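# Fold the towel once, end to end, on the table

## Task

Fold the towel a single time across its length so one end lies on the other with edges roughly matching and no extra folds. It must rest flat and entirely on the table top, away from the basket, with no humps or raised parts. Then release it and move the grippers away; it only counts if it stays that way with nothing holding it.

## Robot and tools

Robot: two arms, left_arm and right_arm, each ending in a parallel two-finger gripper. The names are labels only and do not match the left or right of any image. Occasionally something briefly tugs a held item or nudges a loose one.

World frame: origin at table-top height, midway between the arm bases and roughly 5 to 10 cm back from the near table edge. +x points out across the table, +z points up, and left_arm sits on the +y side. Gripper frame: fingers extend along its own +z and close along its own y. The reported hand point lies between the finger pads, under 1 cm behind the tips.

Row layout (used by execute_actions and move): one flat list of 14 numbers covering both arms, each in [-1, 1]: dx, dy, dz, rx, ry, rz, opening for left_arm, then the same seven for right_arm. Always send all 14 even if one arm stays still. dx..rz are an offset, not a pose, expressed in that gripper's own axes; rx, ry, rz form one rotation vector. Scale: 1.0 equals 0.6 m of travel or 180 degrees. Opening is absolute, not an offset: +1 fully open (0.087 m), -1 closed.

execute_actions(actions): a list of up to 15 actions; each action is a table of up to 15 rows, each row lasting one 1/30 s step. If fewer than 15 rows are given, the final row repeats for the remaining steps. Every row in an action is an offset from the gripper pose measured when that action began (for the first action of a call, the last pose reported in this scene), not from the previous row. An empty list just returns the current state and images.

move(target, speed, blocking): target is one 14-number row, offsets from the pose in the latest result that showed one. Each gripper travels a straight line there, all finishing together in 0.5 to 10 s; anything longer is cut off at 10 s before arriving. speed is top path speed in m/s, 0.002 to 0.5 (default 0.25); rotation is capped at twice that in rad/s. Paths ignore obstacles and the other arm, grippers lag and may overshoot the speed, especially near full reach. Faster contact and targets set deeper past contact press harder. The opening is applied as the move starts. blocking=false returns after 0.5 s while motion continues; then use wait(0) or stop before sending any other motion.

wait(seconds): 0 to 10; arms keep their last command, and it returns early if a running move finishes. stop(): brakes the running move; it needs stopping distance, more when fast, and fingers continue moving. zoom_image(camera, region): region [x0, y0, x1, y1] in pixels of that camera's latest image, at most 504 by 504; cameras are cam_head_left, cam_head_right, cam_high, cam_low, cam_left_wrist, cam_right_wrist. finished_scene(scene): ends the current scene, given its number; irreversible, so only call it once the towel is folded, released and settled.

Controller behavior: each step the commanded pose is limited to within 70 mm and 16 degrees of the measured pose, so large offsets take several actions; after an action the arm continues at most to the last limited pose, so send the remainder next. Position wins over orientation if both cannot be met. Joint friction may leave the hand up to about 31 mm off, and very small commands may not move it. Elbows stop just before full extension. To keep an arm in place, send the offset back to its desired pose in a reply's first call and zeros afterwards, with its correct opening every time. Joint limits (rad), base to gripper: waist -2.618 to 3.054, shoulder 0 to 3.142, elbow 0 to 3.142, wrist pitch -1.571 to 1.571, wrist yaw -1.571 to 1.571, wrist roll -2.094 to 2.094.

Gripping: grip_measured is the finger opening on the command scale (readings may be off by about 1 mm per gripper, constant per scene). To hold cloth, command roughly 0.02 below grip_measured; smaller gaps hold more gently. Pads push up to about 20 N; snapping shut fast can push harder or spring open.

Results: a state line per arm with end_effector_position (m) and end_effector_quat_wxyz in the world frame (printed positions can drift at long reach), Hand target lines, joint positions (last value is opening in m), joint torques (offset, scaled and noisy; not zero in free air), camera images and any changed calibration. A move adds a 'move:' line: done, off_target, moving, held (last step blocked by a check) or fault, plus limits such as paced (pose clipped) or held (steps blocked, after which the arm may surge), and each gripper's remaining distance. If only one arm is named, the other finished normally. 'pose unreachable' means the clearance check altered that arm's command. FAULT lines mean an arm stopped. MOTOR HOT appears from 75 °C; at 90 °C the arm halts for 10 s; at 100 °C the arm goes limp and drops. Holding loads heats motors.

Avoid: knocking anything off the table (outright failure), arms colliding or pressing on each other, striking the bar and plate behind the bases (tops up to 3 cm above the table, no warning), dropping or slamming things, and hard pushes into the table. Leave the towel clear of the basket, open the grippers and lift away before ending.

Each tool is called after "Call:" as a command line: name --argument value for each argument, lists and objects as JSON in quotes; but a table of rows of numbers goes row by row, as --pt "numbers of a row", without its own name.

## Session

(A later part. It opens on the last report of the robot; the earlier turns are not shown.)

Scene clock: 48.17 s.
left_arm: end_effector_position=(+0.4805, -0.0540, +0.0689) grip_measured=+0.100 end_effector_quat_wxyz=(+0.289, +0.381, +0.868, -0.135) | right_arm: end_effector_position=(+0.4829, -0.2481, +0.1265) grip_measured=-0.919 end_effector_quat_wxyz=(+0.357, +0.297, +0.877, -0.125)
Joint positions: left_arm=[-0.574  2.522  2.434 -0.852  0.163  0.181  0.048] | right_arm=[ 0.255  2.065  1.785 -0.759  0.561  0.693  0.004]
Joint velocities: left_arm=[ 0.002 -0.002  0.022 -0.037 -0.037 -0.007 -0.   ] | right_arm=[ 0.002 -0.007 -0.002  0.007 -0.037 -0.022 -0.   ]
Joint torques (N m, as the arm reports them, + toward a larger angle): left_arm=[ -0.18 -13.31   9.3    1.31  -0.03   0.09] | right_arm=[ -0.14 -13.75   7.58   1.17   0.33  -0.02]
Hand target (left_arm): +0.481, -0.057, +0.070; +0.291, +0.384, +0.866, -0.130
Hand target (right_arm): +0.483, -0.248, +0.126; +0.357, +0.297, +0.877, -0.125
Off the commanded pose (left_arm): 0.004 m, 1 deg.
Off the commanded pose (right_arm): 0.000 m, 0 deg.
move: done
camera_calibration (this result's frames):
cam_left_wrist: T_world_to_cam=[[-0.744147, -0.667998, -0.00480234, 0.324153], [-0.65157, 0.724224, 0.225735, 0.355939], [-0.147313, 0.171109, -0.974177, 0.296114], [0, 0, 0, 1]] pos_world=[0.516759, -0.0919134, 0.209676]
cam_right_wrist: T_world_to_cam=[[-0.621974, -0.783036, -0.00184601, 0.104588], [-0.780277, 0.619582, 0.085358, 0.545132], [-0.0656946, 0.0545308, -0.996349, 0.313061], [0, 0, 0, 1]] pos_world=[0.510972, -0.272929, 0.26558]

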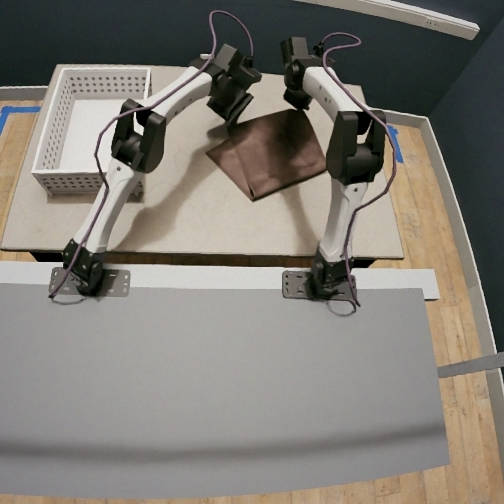

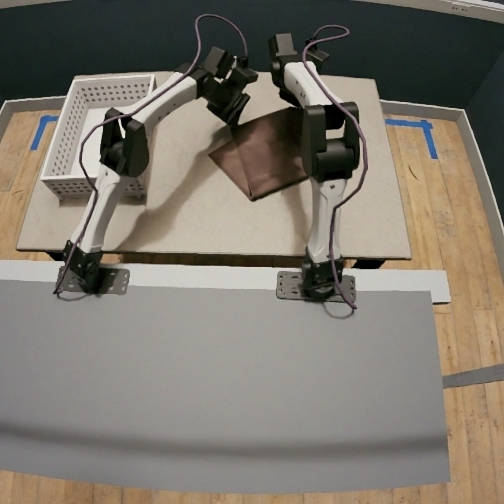

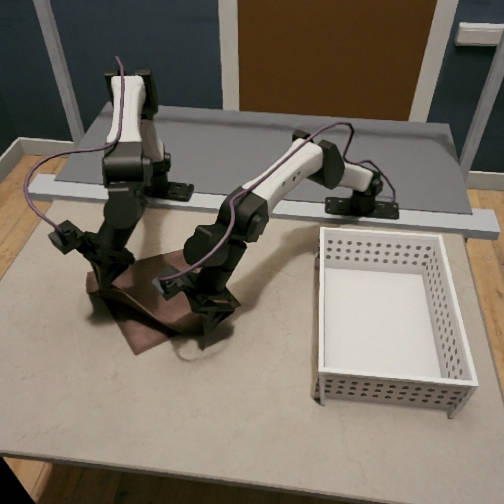

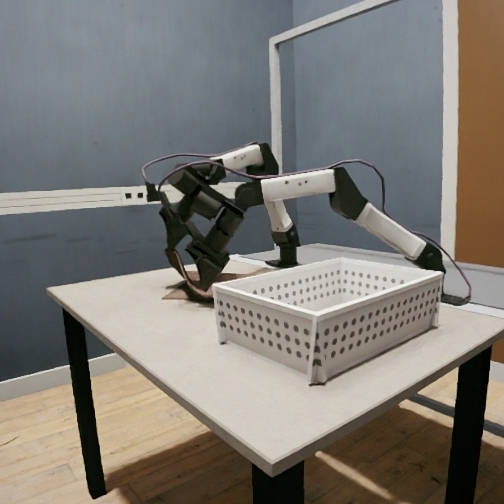

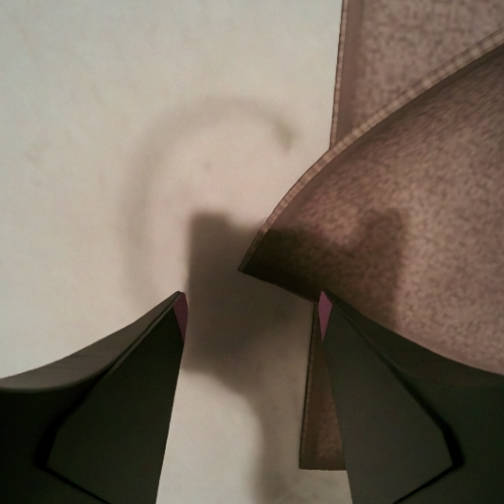

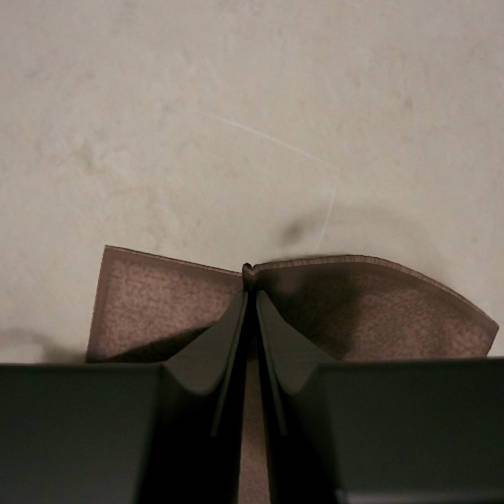

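Call:
move --target '[0.056,-0.02,0.083,0,0,0,0,0,0,0,0,0,0,-1]' --speed 0.05

Call:
execute_actions --actions '[[[0.012,0,0.016,0,0.01,0,-0.2,0,0,0,0,0,0,-1],[0.012,0,0.016,0,0.01,0,-0.2,0,0,0,0,0,0,-1],[0.012,0,0.016,0,0.01,0,-0.2,0,0,0,0,0,0,-1],[0.012,0,0.016,0,0.01,0,-0.4,0,0,0,0,0,0,-1],[0.012,0,0.016,0,0.01,0,-0.4,0,0,0,0,0,0,-1],[0.012,0,0.016,0,0.01,0,-0.4,0,0,0,0,0,0,-1],[0.012,0,0.016,0,0.01,0,-0.6,0,0,0,0,0,0,-1],[0.012,0,0.016,0,0.01,0,-0.6,0,0,0,0,0,0,-1],[0.012,0,0.016,0,0.01,0,-0.6,0,0,0,0,0,0,-1],[0.012,0,0.016,0,0.01,0,-0.8,0,0,0,0,0,0,-1]],[[0.012,0,0.016,0,0.01,0,-1,0,0,0,0,0,0,-1]]]'

Scene clock: 50.63 s.
left_arm: end_effector_position=(+0.4851, -0.0677, +0.0309) grip_measured=+0.000 end_effector_quat_wxyz=(+0.311, +0.378, +0.860, -0.144) | right_arm: end_effector_position=(+0.4829, -0.2481, +0.1265) grip_measured=-0.919 end_effector_quat_wxyz=(+0.357, +0.297, +0.877, -0.125)
Joint positions: left_arm=[-0.588  2.504  2.225 -0.608  0.162  0.164  0.044] | right_arm=[ 0.255  2.065  1.785 -0.759  0.561  0.693  0.004]
Joint velocities: left_arm=[-0.017 -0.027  0.002 -0.007 -0.095 -0.066  0.001] | right_arm=[-0.012 -0.002 -0.022  0.022 -0.022 -0.022 -0.001]
Joint torques (N m, as the arm reports them, + toward a larger angle): left_arm=[ -0.54 -13.47   4.35   1.52  -0.09  -0.06] | right_arm=[ -0.14 -13.76   7.56   1.17   0.33  -0.03]
Hand target (left_arm): +0.474, -0.065, +0.010; +0.288, +0.381, +0.868, -0.135
Hand target (right_arm): +0.483, -0.248, +0.126; +0.357, +0.297, +0.877, -0.125
Off the commanded pose (left_arm): 0.025 m, 3 deg.
Off the commanded pose (right_arm): 0.000 m, 0 deg.
move: off_target (left_arm)
camera_calibration (this result's frames):
cam_left_wrist: T_world_to_cam=[[-0.744381, -0.667713, -0.00749699, 0.318426], [-0.65837, 0.731997, 0.175301, 0.38275], [-0.111563, 0.135427, -0.984486, 0.242666], [0, 0, 0, 1]] pos_world=[0.516094, -0.100418, 0.174192]
cam_right_wrist: T_world_to_cam=[[-0.621974, -0.783036, -0.00184601, 0.104588], [-0.780277, 0.619582, 0.085358, 0.545132], [-0.0656946, 0.0545308, -0.996349, 0.313061], [0, 0, 0, 1]] pos_world=[0.510972, -0.272929, 0.26558]

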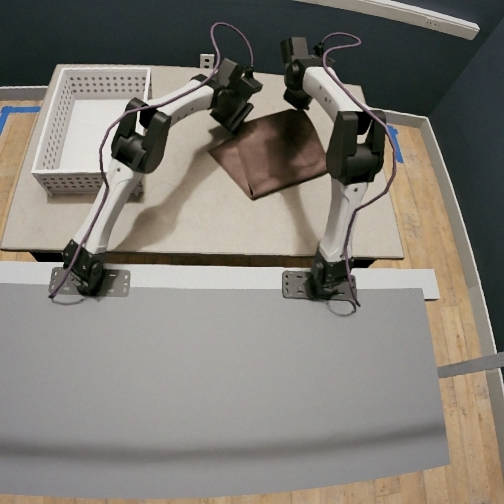

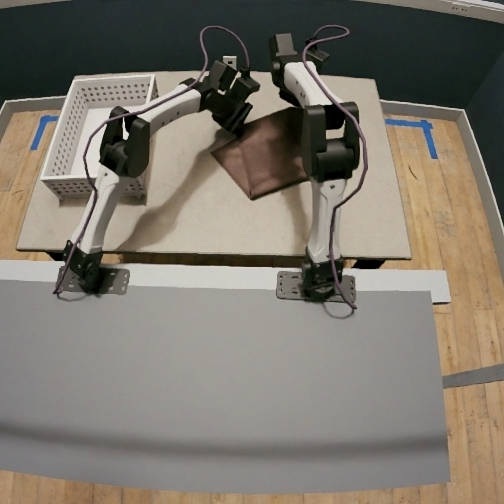

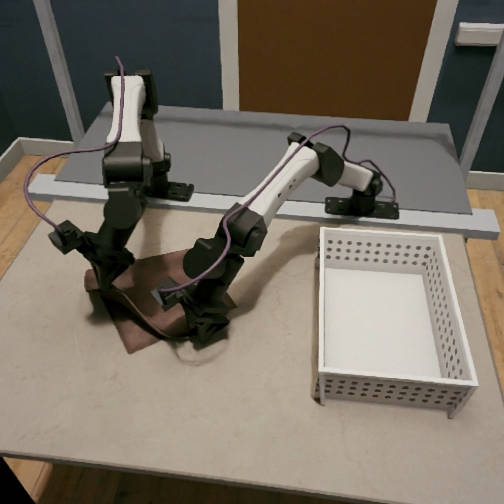

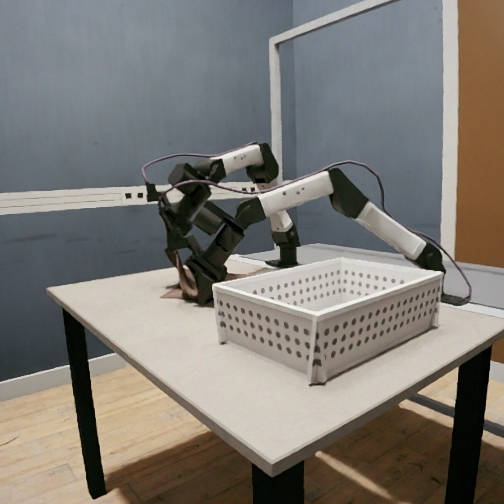

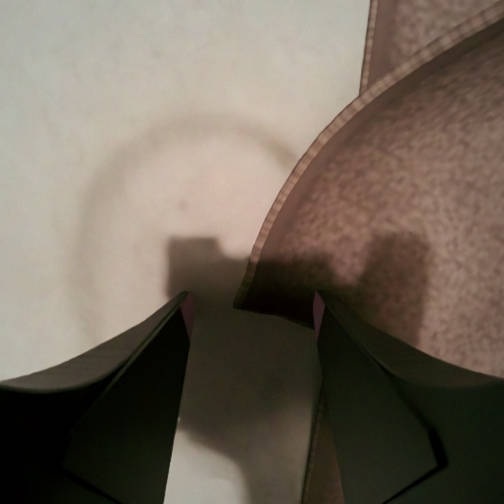

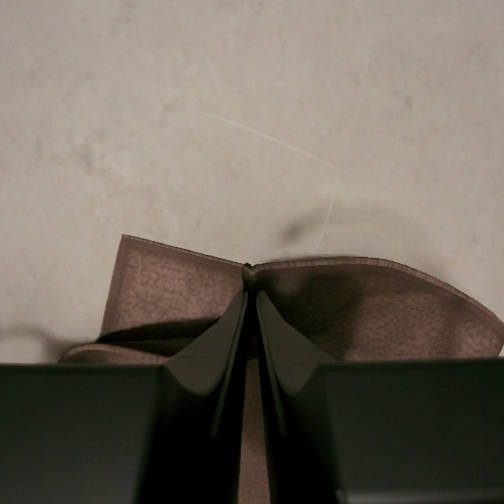

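Scene clock: 51.63 s.
left_arm: end_effector_position=(+0.4894, -0.0723, +0.0326) grip_measured=-1.000 end_effector_quat_wxyz=(+0.314, +0.379, +0.858, -0.146) | right_arm: end_effector_position=(+0.4829, -0.2481, +0.1265) grip_measured=-0.919 end_effector_quat_wxyz=(+0.357, +0.297, +0.877, -0.125)
Joint positions: left_arm=[-0.589  2.535  2.286 -0.632  0.166  0.164  0.   ] | right_arm=[ 0.255  2.065  1.785 -0.759  0.561  0.693  0.004]
Joint velocities: left_arm=[-0.002  0.017 -0.007  0.051  0.022 -0.007  0.   ] | right_arm=[ 0.007 -0.022  0.012 -0.022 -0.007 -0.022 -0.001]
Joint torques (N m, as the arm reports them, + toward a larger angle): left_arm=[  0.04 -12.41   8.95   1.23  -0.02   0.03] | right_arm=[ -0.14 -13.77   7.57   1.17   0.33  -0.03]
Hand target (left_arm): +0.487, -0.071, +0.021; +0.301, +0.381, +0.863, -0.140
Hand target (right_arm): +0.483, -0.248, +0.126; +0.357, +0.297, +0.877, -0.125
Off the commanded pose (left_arm): 0.012 m, 2 deg.
Off the commanded pose (right_arm): 0.000 m, 0 deg.
camera_calibration (this result's frames):
cam_left_wrist: T_world_to_cam=[[-0.74661, -0.665232, -0.00635001, 0.31985], [-0.656491, 0.735188, 0.168873, 0.388252], [-0.107671, 0.130251, -0.985617, 0.243232], [0, 0, 0, 1]] pos_world=[0.519876, -0.104345, 0.1762]
cam_right_wrist: T_world_to_cam=[[-0.621974, -0.783036, -0.00184601, 0.104588], [-0.780277, 0.619582, 0.085358, 0.545132], [-0.0656946, 0.0545308, -0.996349, 0.313061], [0, 0, 0, 1]] pos_world=[0.510972, -0.272929, 0.26558]

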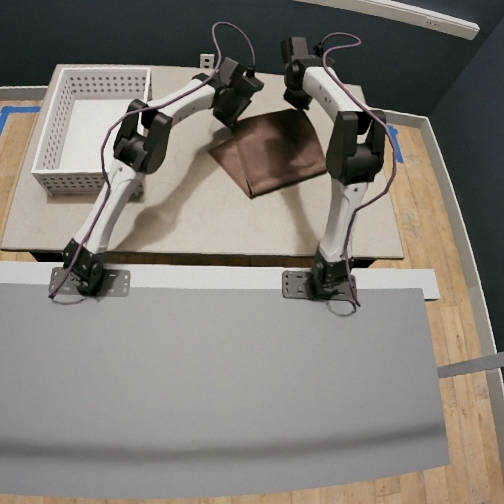

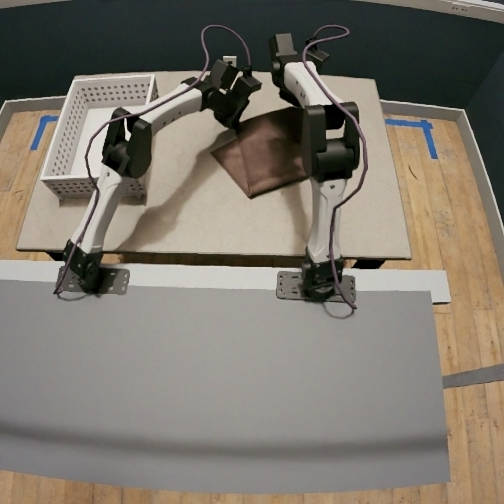

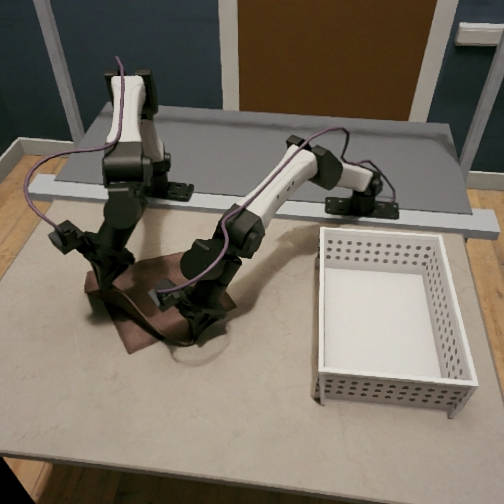

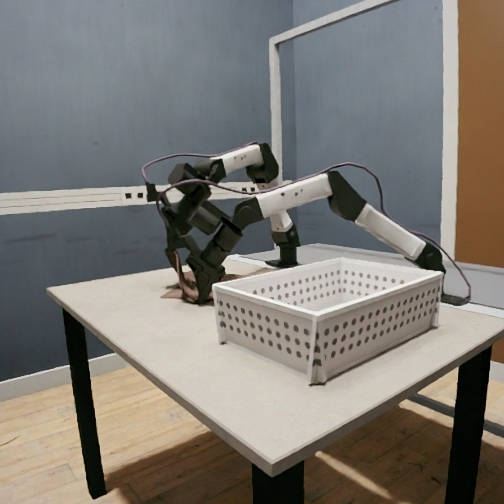

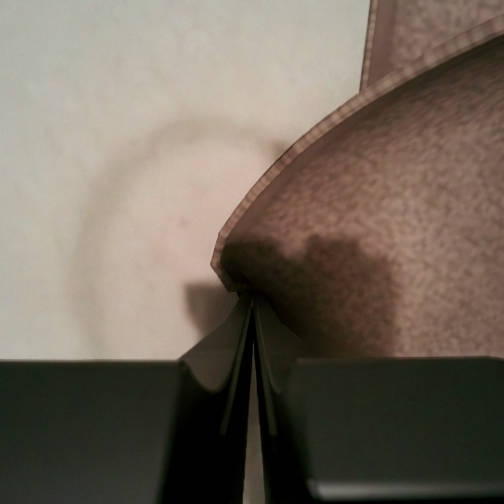

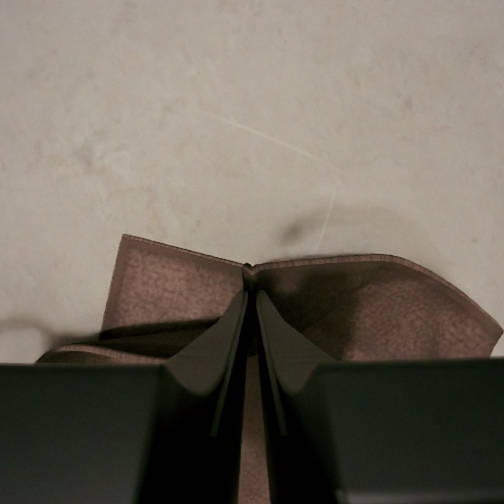

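Call:
move --target '[-0.055,0,-0.012,0,0.02,0,0,0,0,0,0,0,0,-1]' --speed 0.05

Call:
move --target '[0.045,0,0.06,0,0,0,0,0,0,0,0,0,0,-1]' --speed 0.04

Scene clock: 53.33 s.
left_arm: end_effector_position=(+0.5025, -0.0837, +0.0588) grip_measured=+0.000 end_effector_quat_wxyz=(+0.316, +0.379, +0.858, -0.144) | right_arm: end_effector_position=(+0.4829, -0.2481, +0.1265) grip_measured=-0.919 end_effector_quat_wxyz=(+0.357, +0.297, +0.877, -0.125)
Joint positions: left_arm=[-0.594  2.774  2.854 -0.957  0.157  0.162  0.044] | right_arm=[ 0.255  2.065  1.785 -0.759  0.561  0.693  0.004]
Joint velocities: left_arm=[-0.012 -0.007  0.017 -0.037  0.066 -0.007  0.   ] | right_arm=[-0.002 -0.002 -0.027 -0.007 -0.022 -0.022 -0.   ]
Joint torques (N m, as the arm reports them, + toward a larger angle): left_arm=[ -0.26 -14.15   9.18   1.36  -0.09  -0.05] | right_arm=[ -0.14 -13.78   7.57   1.17   0.33  -0.03]
Hand target (left_arm): +0.502, -0.086, +0.059; +0.317, +0.378, +0.858, -0.141
Hand target (right_arm): +0.483, -0.248, +0.126; +0.357, +0.297, +0.877, -0.125
Off the commanded pose (left_arm): 0.004 m, 4 deg.
Off the commanded pose (right_arm): 0.000 m, 0 deg.
elbow stopped short (left arm): the move would have taken joint 3 (elbow) straighter than the controller allows; a more bent joint 3 avoids this.
move: off_target (left_arm)
camera_calibration (this result's frames):
cam_left_wrist: T_world_to_cam=[[-0.745531, -0.666357, -0.0123517, 0.321895], [-0.658542, 0.733684, 0.16742, 0.401803], [-0.102499, 0.132951, -0.985808, 0.269562], [0, 0, 0, 1]] pos_world=[0.532217, -0.116138, 0.202443]
cam_right_wrist: T_world_to_cam=[[-0.621974, -0.783036, -0.00184601, 0.104588], [-0.780277, 0.619582, 0.085358, 0.545132], [-0.0656946, 0.0545308, -0.996349, 0.313061], [0, 0, 0, 1]] pos_world=[0.510972, -0.272929, 0.26558]

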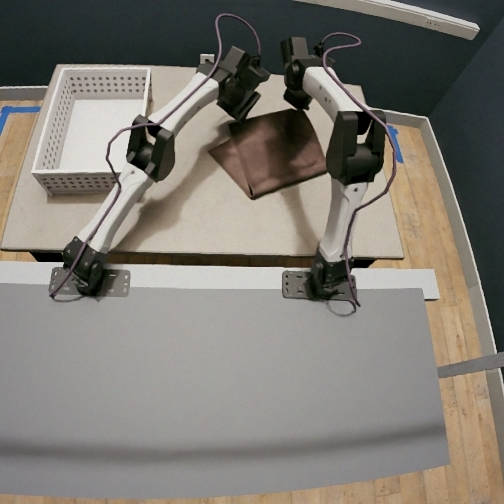

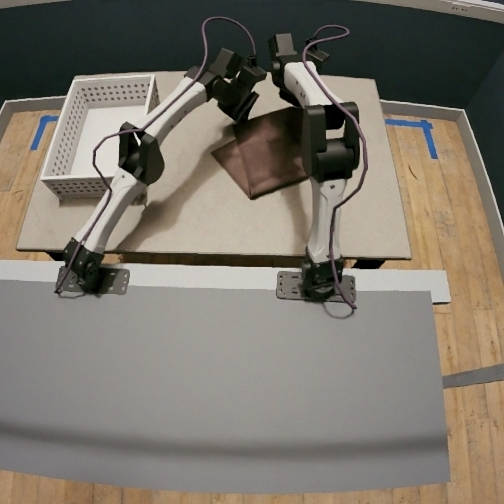

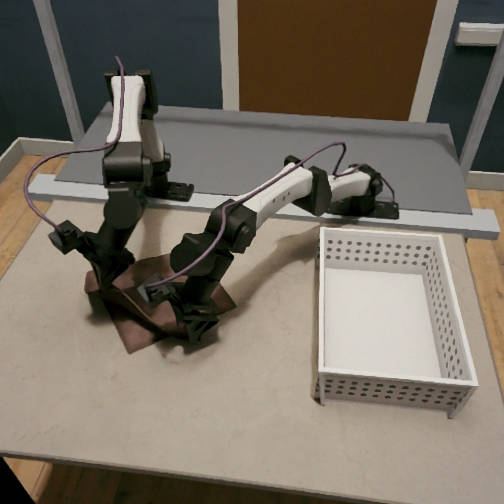

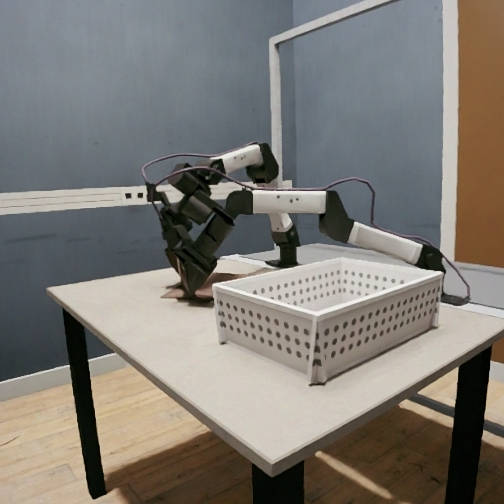

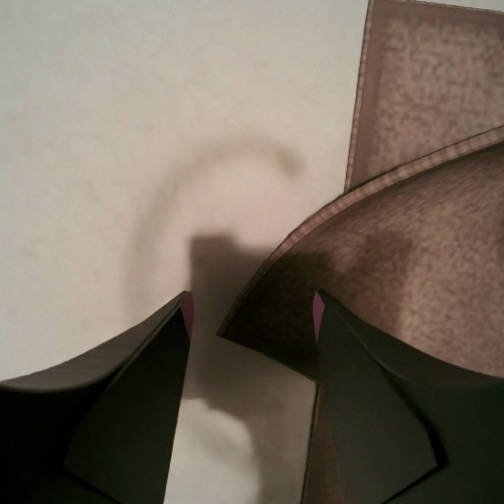

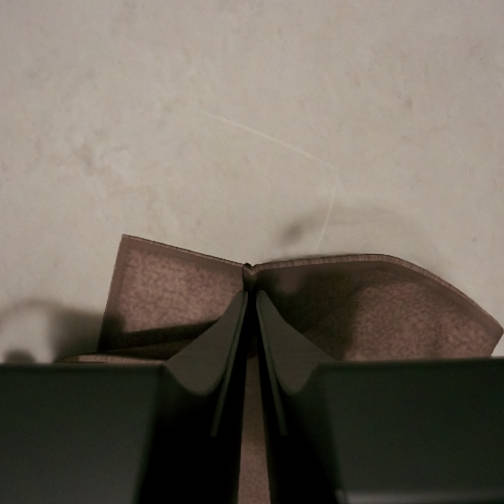

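Scene clock: 54.90 s.
left_arm: end_effector_position=(+0.5113, -0.0911, +0.0326) grip_measured=+0.000 end_effector_quat_wxyz=(+0.335, +0.378, +0.850, -0.151) | right_arm: end_effector_position=(+0.4829, -0.2481, +0.1265) grip_measured=-0.919 end_effector_quat_wxyz=(+0.357, +0.297, +0.877, -0.125)
Joint positions: left_arm=[-0.594  2.686  2.55  -0.697  0.164  0.161  0.044] | right_arm=[ 0.255  2.065  1.785 -0.759  0.561  0.693  0.004]
Joint velocities: left_arm=[-0.007 -0.002 -0.042 -0.037 -0.022 -0.037 -0.001] | right_arm=[-0.002 -0.012  0.007  0.007 -0.081  0.081  0.   ]
Joint torques (N m, as the arm reports them, + toward a larger angle): left_arm=[  0.12 -14.79   4.38   1.53  -0.07   0.  ] | right_arm=[ -0.13 -13.77   7.58   1.17   0.33  -0.03]
Hand target (left_arm): +0.505, -0.087, +0.014; +0.315, +0.379, +0.858, -0.143
Hand target (right_arm): +0.483, -0.248, +0.126; +0.357, +0.297, +0.877, -0.125
Off the commanded pose (left_arm): 0.021 m, 3 deg.
Off the commanded pose (right_arm): 0.000 m, 0 deg.
move: off_target (left_arm)
camera_calibration (this result's frames):
cam_left_wrist: T_world_to_cam=[[-0.747564, -0.663988, -0.0163308, 0.324573], [-0.660435, 0.740504, 0.124412, 0.420401], [-0.0705148, 0.103791, -0.992096, 0.226858], [0, 0, 0, 1]] pos_world=[0.536284, -0.119342, 0.178063]
cam_right_wrist: T_world_to_cam=[[-0.621974, -0.783036, -0.00184601, 0.104588], [-0.780277, 0.619582, 0.085358, 0.545132], [-0.0656946, 0.0545308, -0.996349, 0.313061], [0, 0, 0, 1]] pos_world=[0.510972, -0.272929, 0.26558]

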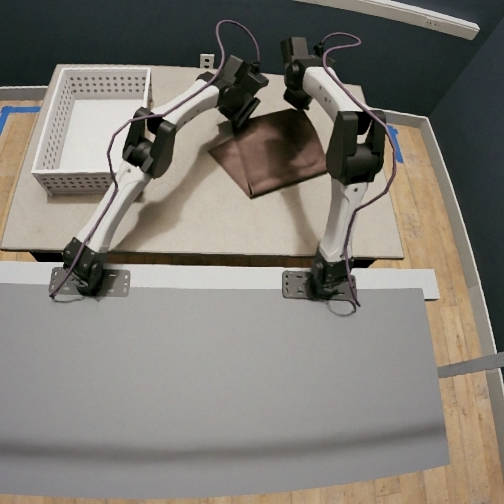

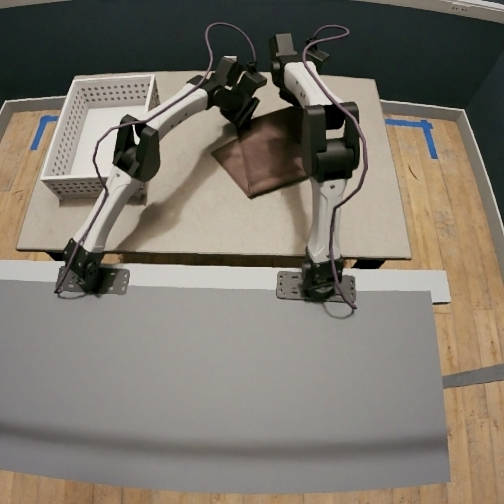

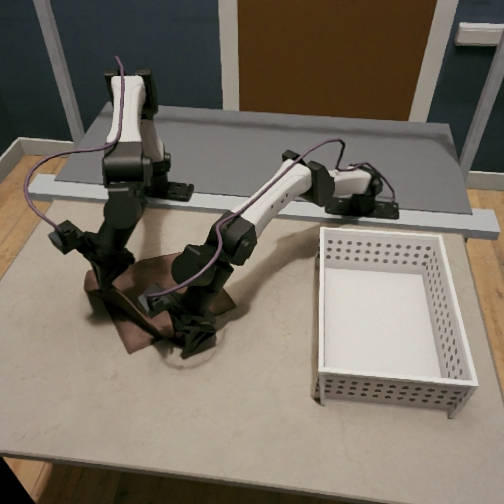

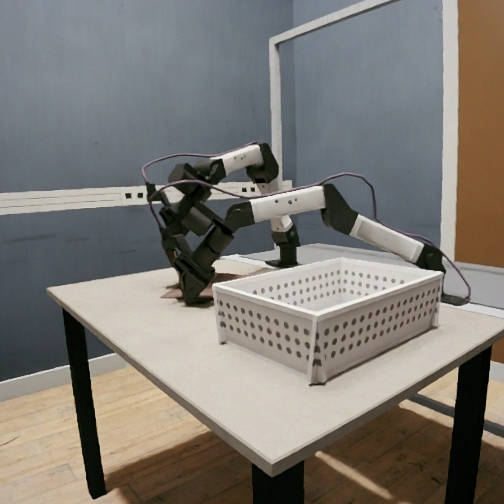

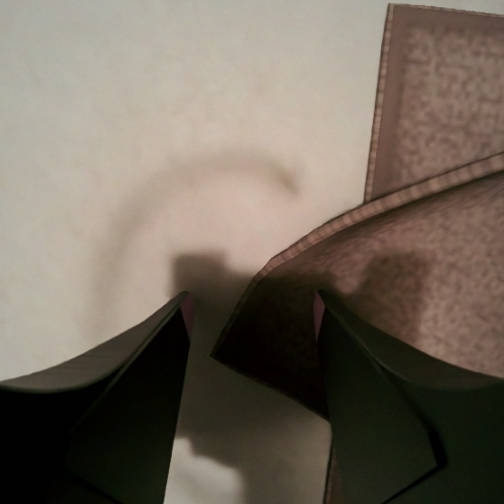

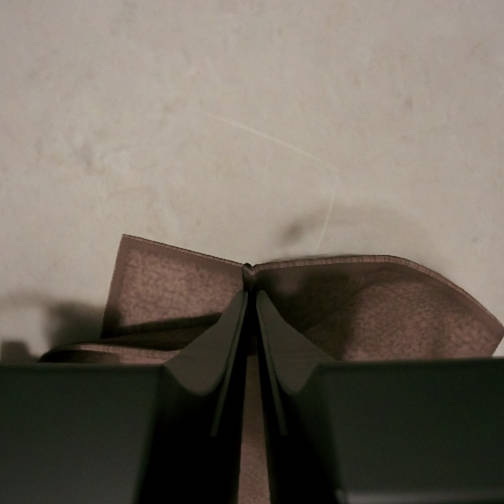

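Close keeping the existing pressure (wait-like: same target).

Call:
execute_actions --actions '[[[0.028,0,0.02,0.008,0.015,0,-0.2,0,0,0,0,0,0,-1],[0.028,0,0.02,0.008,0.015,0,-0.2,0,0,0,0,0,0,-1],[0.028,0,0.02,0.008,0.015,0,-0.2,0,0,0,0,0,0,-1],[0.028,0,0.02,0.008,0.015,0,-0.4,0,0,0,0,0,0,-1],[0.028,0,0.02,0.008,0.015,0,-0.4,0,0,0,0,0,0,-1],[0.028,0,0.02,0.008,0.015,0,-0.4,0,0,0,0,0,0,-1],[0.028,0,0.02,0.008,0.015,0,-0.6,0,0,0,0,0,0,-1],[0.028,0,0.02,0.008,0.015,0,-0.6,0,0,0,0,0,0,-1],[0.028,0,0.02,0.008,0.015,0,-0.6,0,0,0,0,0,0,-1],[0.028,0,0.02,0.008,0.015,0,-0.8,0,0,0,0,0,0,-1]],[[0.028,0,0.02,0,0.015,0,-1,0,0,0,0,0,0,-1]]]'

Scene clock: 56.80 s.
left_arm: end_effector_position=(+0.5121, -0.0982, +0.0346) grip_measured=-0.959 end_effector_quat_wxyz=(+0.337, +0.384, +0.844, -0.165) | right_arm: end_effector_position=(+0.4829, -0.2481, +0.1265) grip_measured=-0.919 end_effector_quat_wxyz=(+0.357, +0.297, +0.877, -0.125)
Joint positions: left_arm=[-0.594  2.715  2.604 -0.71   0.195  0.164  0.002] | right_arm=[ 0.255  2.065  1.785 -0.759  0.561  0.693  0.004]
Joint velocities: left_arm=[-0.017 -0.012  0.007 -0.007 -0.007 -0.007 -0.001] | right_arm=[ 0.017  0.007 -0.007 -0.022 -0.066 -0.007 -0.001]
Joint torques (N m, as the arm reports them, + toward a larger angle): left_arm=[  0.03 -12.64   8.5    1.23  -0.01   0.09] | right_arm=[ -0.13 -13.76   7.59   1.17   0.33  -0.03]
Hand target (left_arm): +0.507, -0.094, +0.014; +0.315, +0.388, +0.852, -0.156
Hand target (right_arm): +0.483, -0.248, +0.126; +0.357, +0.297, +0.877, -0.125
Off the commanded pose (left_arm): 0.022 m, 3 deg.
Off the commanded pose (right_arm): 0.000 m, 0 deg.
camera_calibration (this result's frames):
cam_left_wrist: T_world_to_cam=[[-0.762831, -0.646598, 0.000464192, 0.32952], [-0.642876, 0.758516, 0.106597, 0.419289], [-0.0692778, 0.0810174, -0.994302, 0.226814], [0, 0, 0, 1]] pos_world=[0.536632, -0.123346, 0.180674]
cam_right_wrist: T_world_to_cam=[[-0.621974, -0.783036, -0.00184601, 0.104588], [-0.780277, 0.619582, 0.085358, 0.545132], [-0.0656946, 0.0545308, -0.996349, 0.313061], [0, 0, 0, 1]] pos_world=[0.510972, -0.272929, 0.26558]

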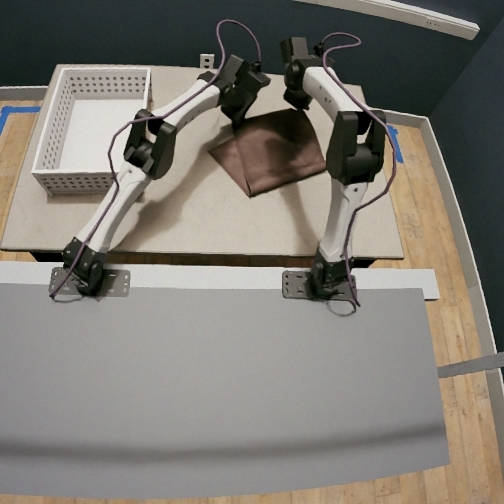

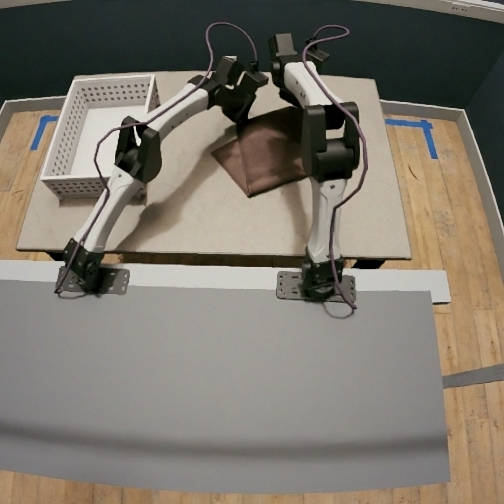

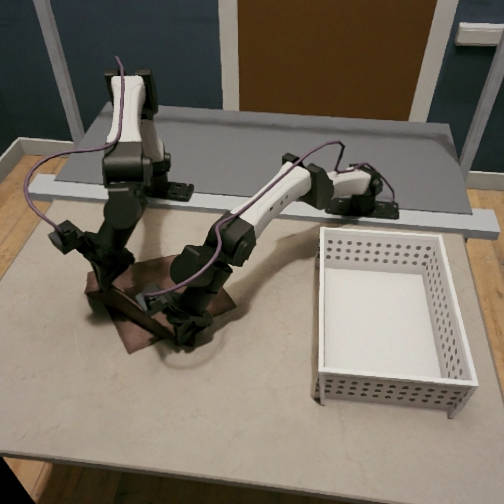

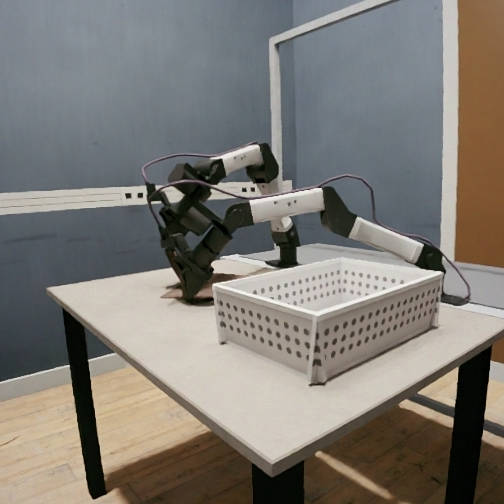

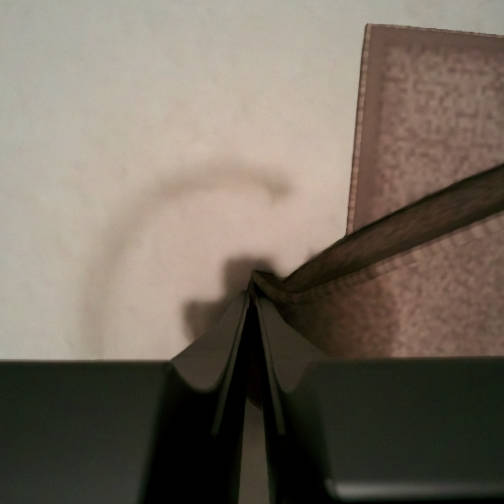

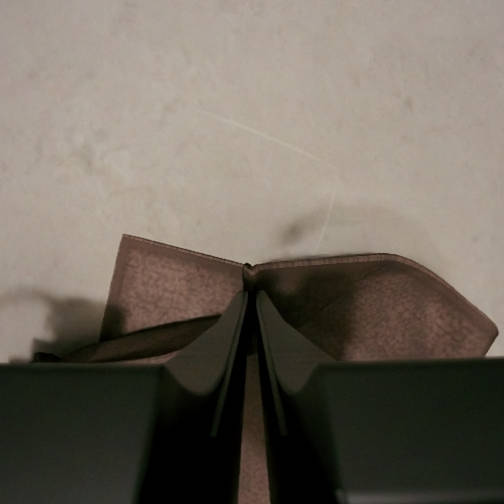

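Call:
move --target '[-0.022,-0.287,-0.332,0,0,0,-1,-0.043,-0.11,-0.083,0,0,0,-1]' --speed 0.15

Scene clock: 59.50 s.
left_arm: end_effector_position=(+0.3047, -0.1184, +0.1947) grip_measured=-0.959 end_effector_quat_wxyz=(+0.345, +0.385, +0.838, -0.177) | right_arm: end_effector_position=(+0.4336, -0.2836, +0.1789) grip_measured=-0.919 end_effector_quat_wxyz=(+0.358, +0.297, +0.877, -0.121)
Joint positions: left_arm=[-0.91   1.964  1.943 -0.753 -0.01  -0.064  0.002] | right_arm=[ 0.188  1.837  1.677 -0.84   0.52   0.626  0.004]
Joint velocities: left_arm=[ 0.002 -0.017 -0.007  0.007 -0.066  0.007 -0.   ] | right_arm=[ 0.007 -0.007  0.017  0.007 -0.051  0.007  0.001]
Joint torques (N m, as the arm reports them, + toward a larger angle): left_arm=[  0.24 -11.7    5.73   1.39  -0.14  -0.02] | right_arm=[ -1.17 -12.9    6.09   1.26   0.29  -0.14]
Hand target (left_arm): +0.300, -0.111, +0.191; +0.336, +0.383, +0.844, -0.168
Hand target (right_arm): +0.429, -0.290, +0.180; +0.357, +0.297, +0.877, -0.124
Off the commanded pose (left_arm): 0.011 m, 2 deg.
Off the commanded pose (right_arm): 0.008 m, 0 deg.
move: off_target (left_arm)
camera_calibration (this result's frames):
cam_left_wrist: T_world_to_cam=[[-0.770141, -0.637792, 0.0101823, 0.159497], [-0.635117, 0.768198, 0.0806126, 0.28804], [-0.0592361, 0.0556162, -0.996693, 0.367599], [0, 0, 0, 1]] pos_world=[0.327549, -0.139991, 0.34154]
cam_right_wrist: T_world_to_cam=[[-0.619575, -0.784893, -0.00836424, 0.0458468], [-0.782483, 0.616761, 0.0855976, 0.524327], [-0.0620262, 0.059579, -0.996295, 0.363828], [0, 0, 0, 1]] pos_world=[0.461249, -0.309076, 0.317982]

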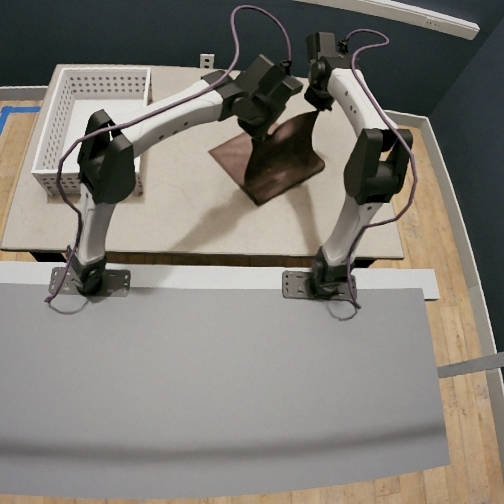

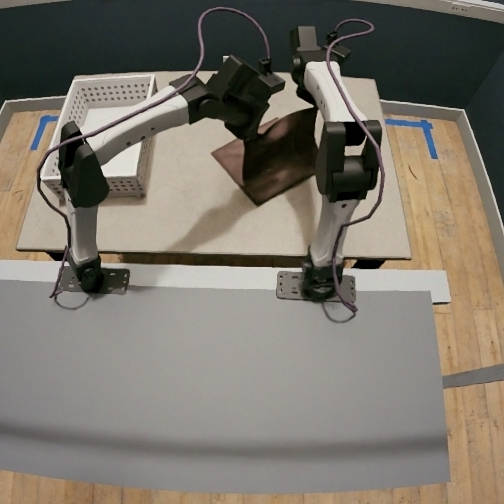

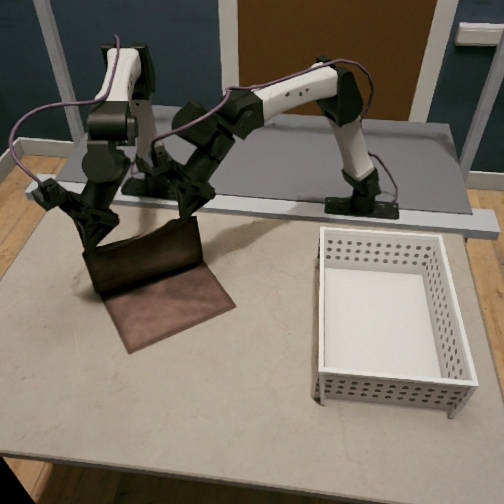

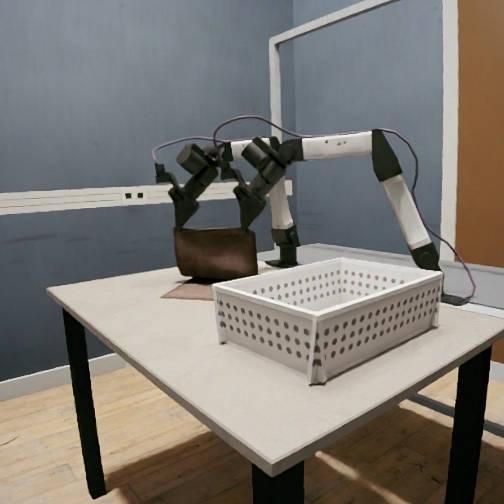

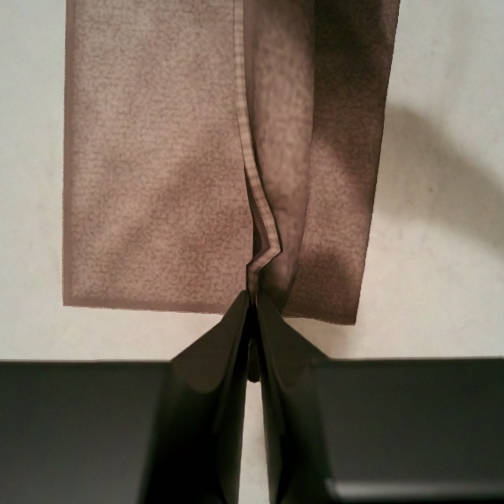

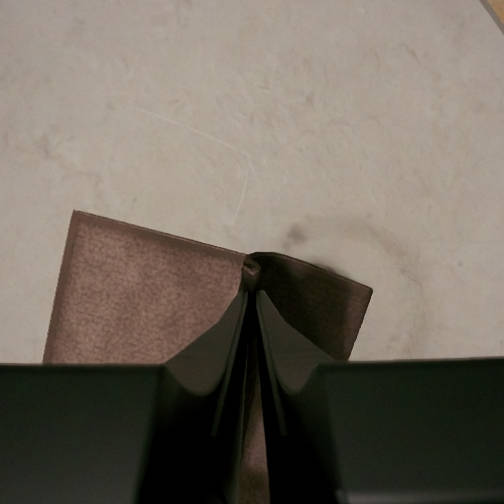

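Call:
move --target '[0.182,0.235,0.138,0,0,0,-1,0.135,0.22,0.192,0,0,0,-1]' --speed 0.12

Scene clock: 62.47 s.
left_arm: end_effector_position=(+0.4037, -0.0241, +0.0681) grip_measured=-0.959 end_effector_quat_wxyz=(+0.361, +0.384, +0.832, -0.176) | right_arm: end_effector_position=(+0.5236, -0.1927, +0.0372) grip_measured=-0.919 end_effector_quat_wxyz=(+0.340, +0.288, +0.887, -0.120)
Joint positions: left_arm=[-0.591  1.988  1.45  -0.228  0.211  0.164  0.002] | right_arm=[ 0.34   2.364  1.933 -0.683  0.571  0.774  0.004]
Joint velocities: left_arm=[ 0.007 -0.022 -0.022 -0.022 -0.066  0.007 -0.   ] | right_arm=[ 0.007 -0.007  0.002  0.037  0.022 -0.007 -0.001]
Joint torques (N m, as the arm reports them, + toward a larger angle): left_arm=[  0.62 -10.21   5.56   1.63   0.12   0.08] | right_arm=[ -0.01 -15.08   9.26   1.25   0.66   0.04]
Hand target (left_arm): +0.400, -0.018, +0.055; +0.346, +0.386, +0.837, -0.174
Hand target (right_arm): +0.533, -0.194, +0.042; +0.358, +0.297, +0.877, -0.122
Off the commanded pose (left_arm): 0.016 m, 2 deg.
Off the commanded pose (right_arm): 0.009 m, 3 deg.
move: off_target (left_arm, right_arm)
camera_calibration (this result's frames):
cam_left_wrist: T_world_to_cam=[[-0.768699, -0.639601, -0.00348012, 0.297457], [-0.638925, 0.767612, 0.0504686, 0.292316], [-0.0296084, 0.0410187, -0.99872, 0.22992], [0, 0, 0, 1]] pos_world=[0.422231, -0.0435626, 0.215908]
cam_right_wrist: T_world_to_cam=[[-0.605204, -0.796027, 0.00831855, 0.16143], [-0.789428, 0.601469, 0.122632, 0.550082], [-0.102622, 0.0676506, -0.992417, 0.245522], [0, 0, 0, 1]] pos_world=[0.557144, -0.218964, 0.17486]

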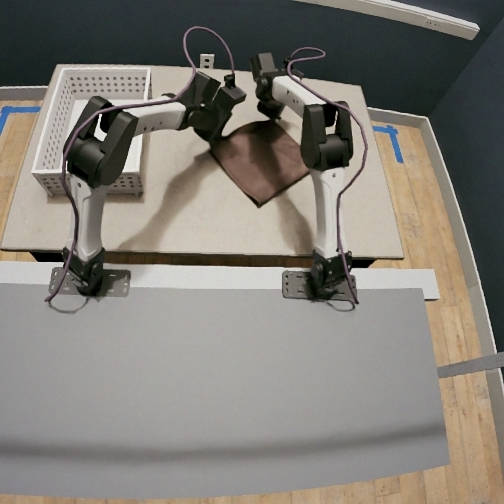

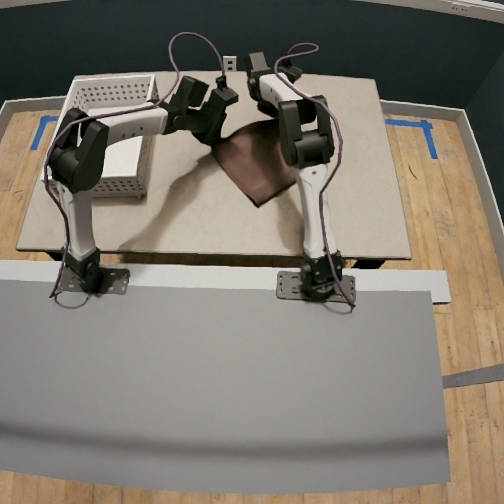

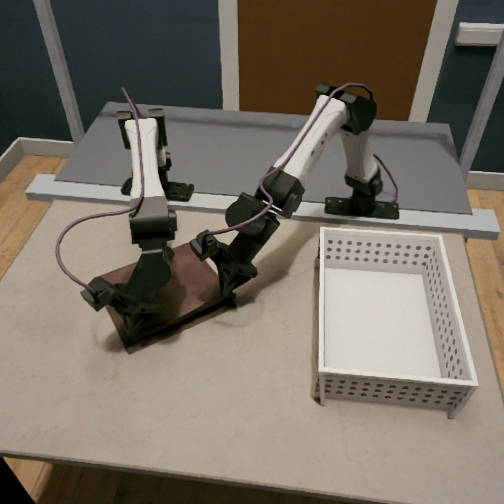

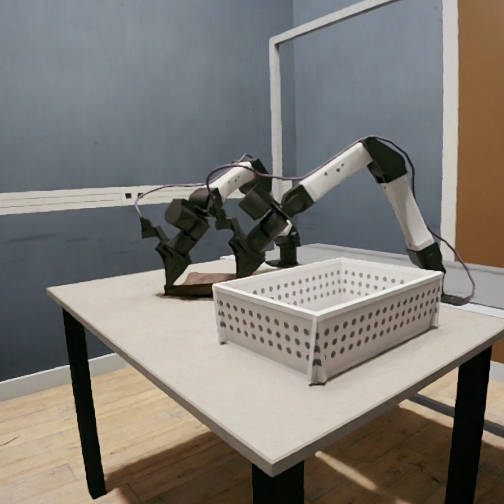

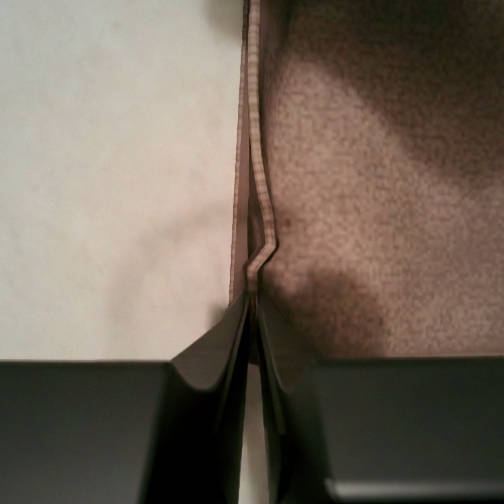

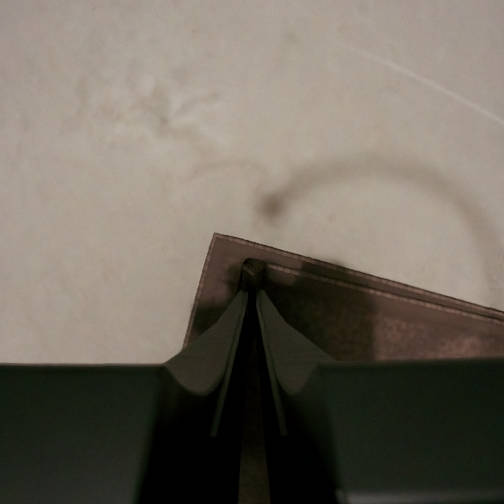

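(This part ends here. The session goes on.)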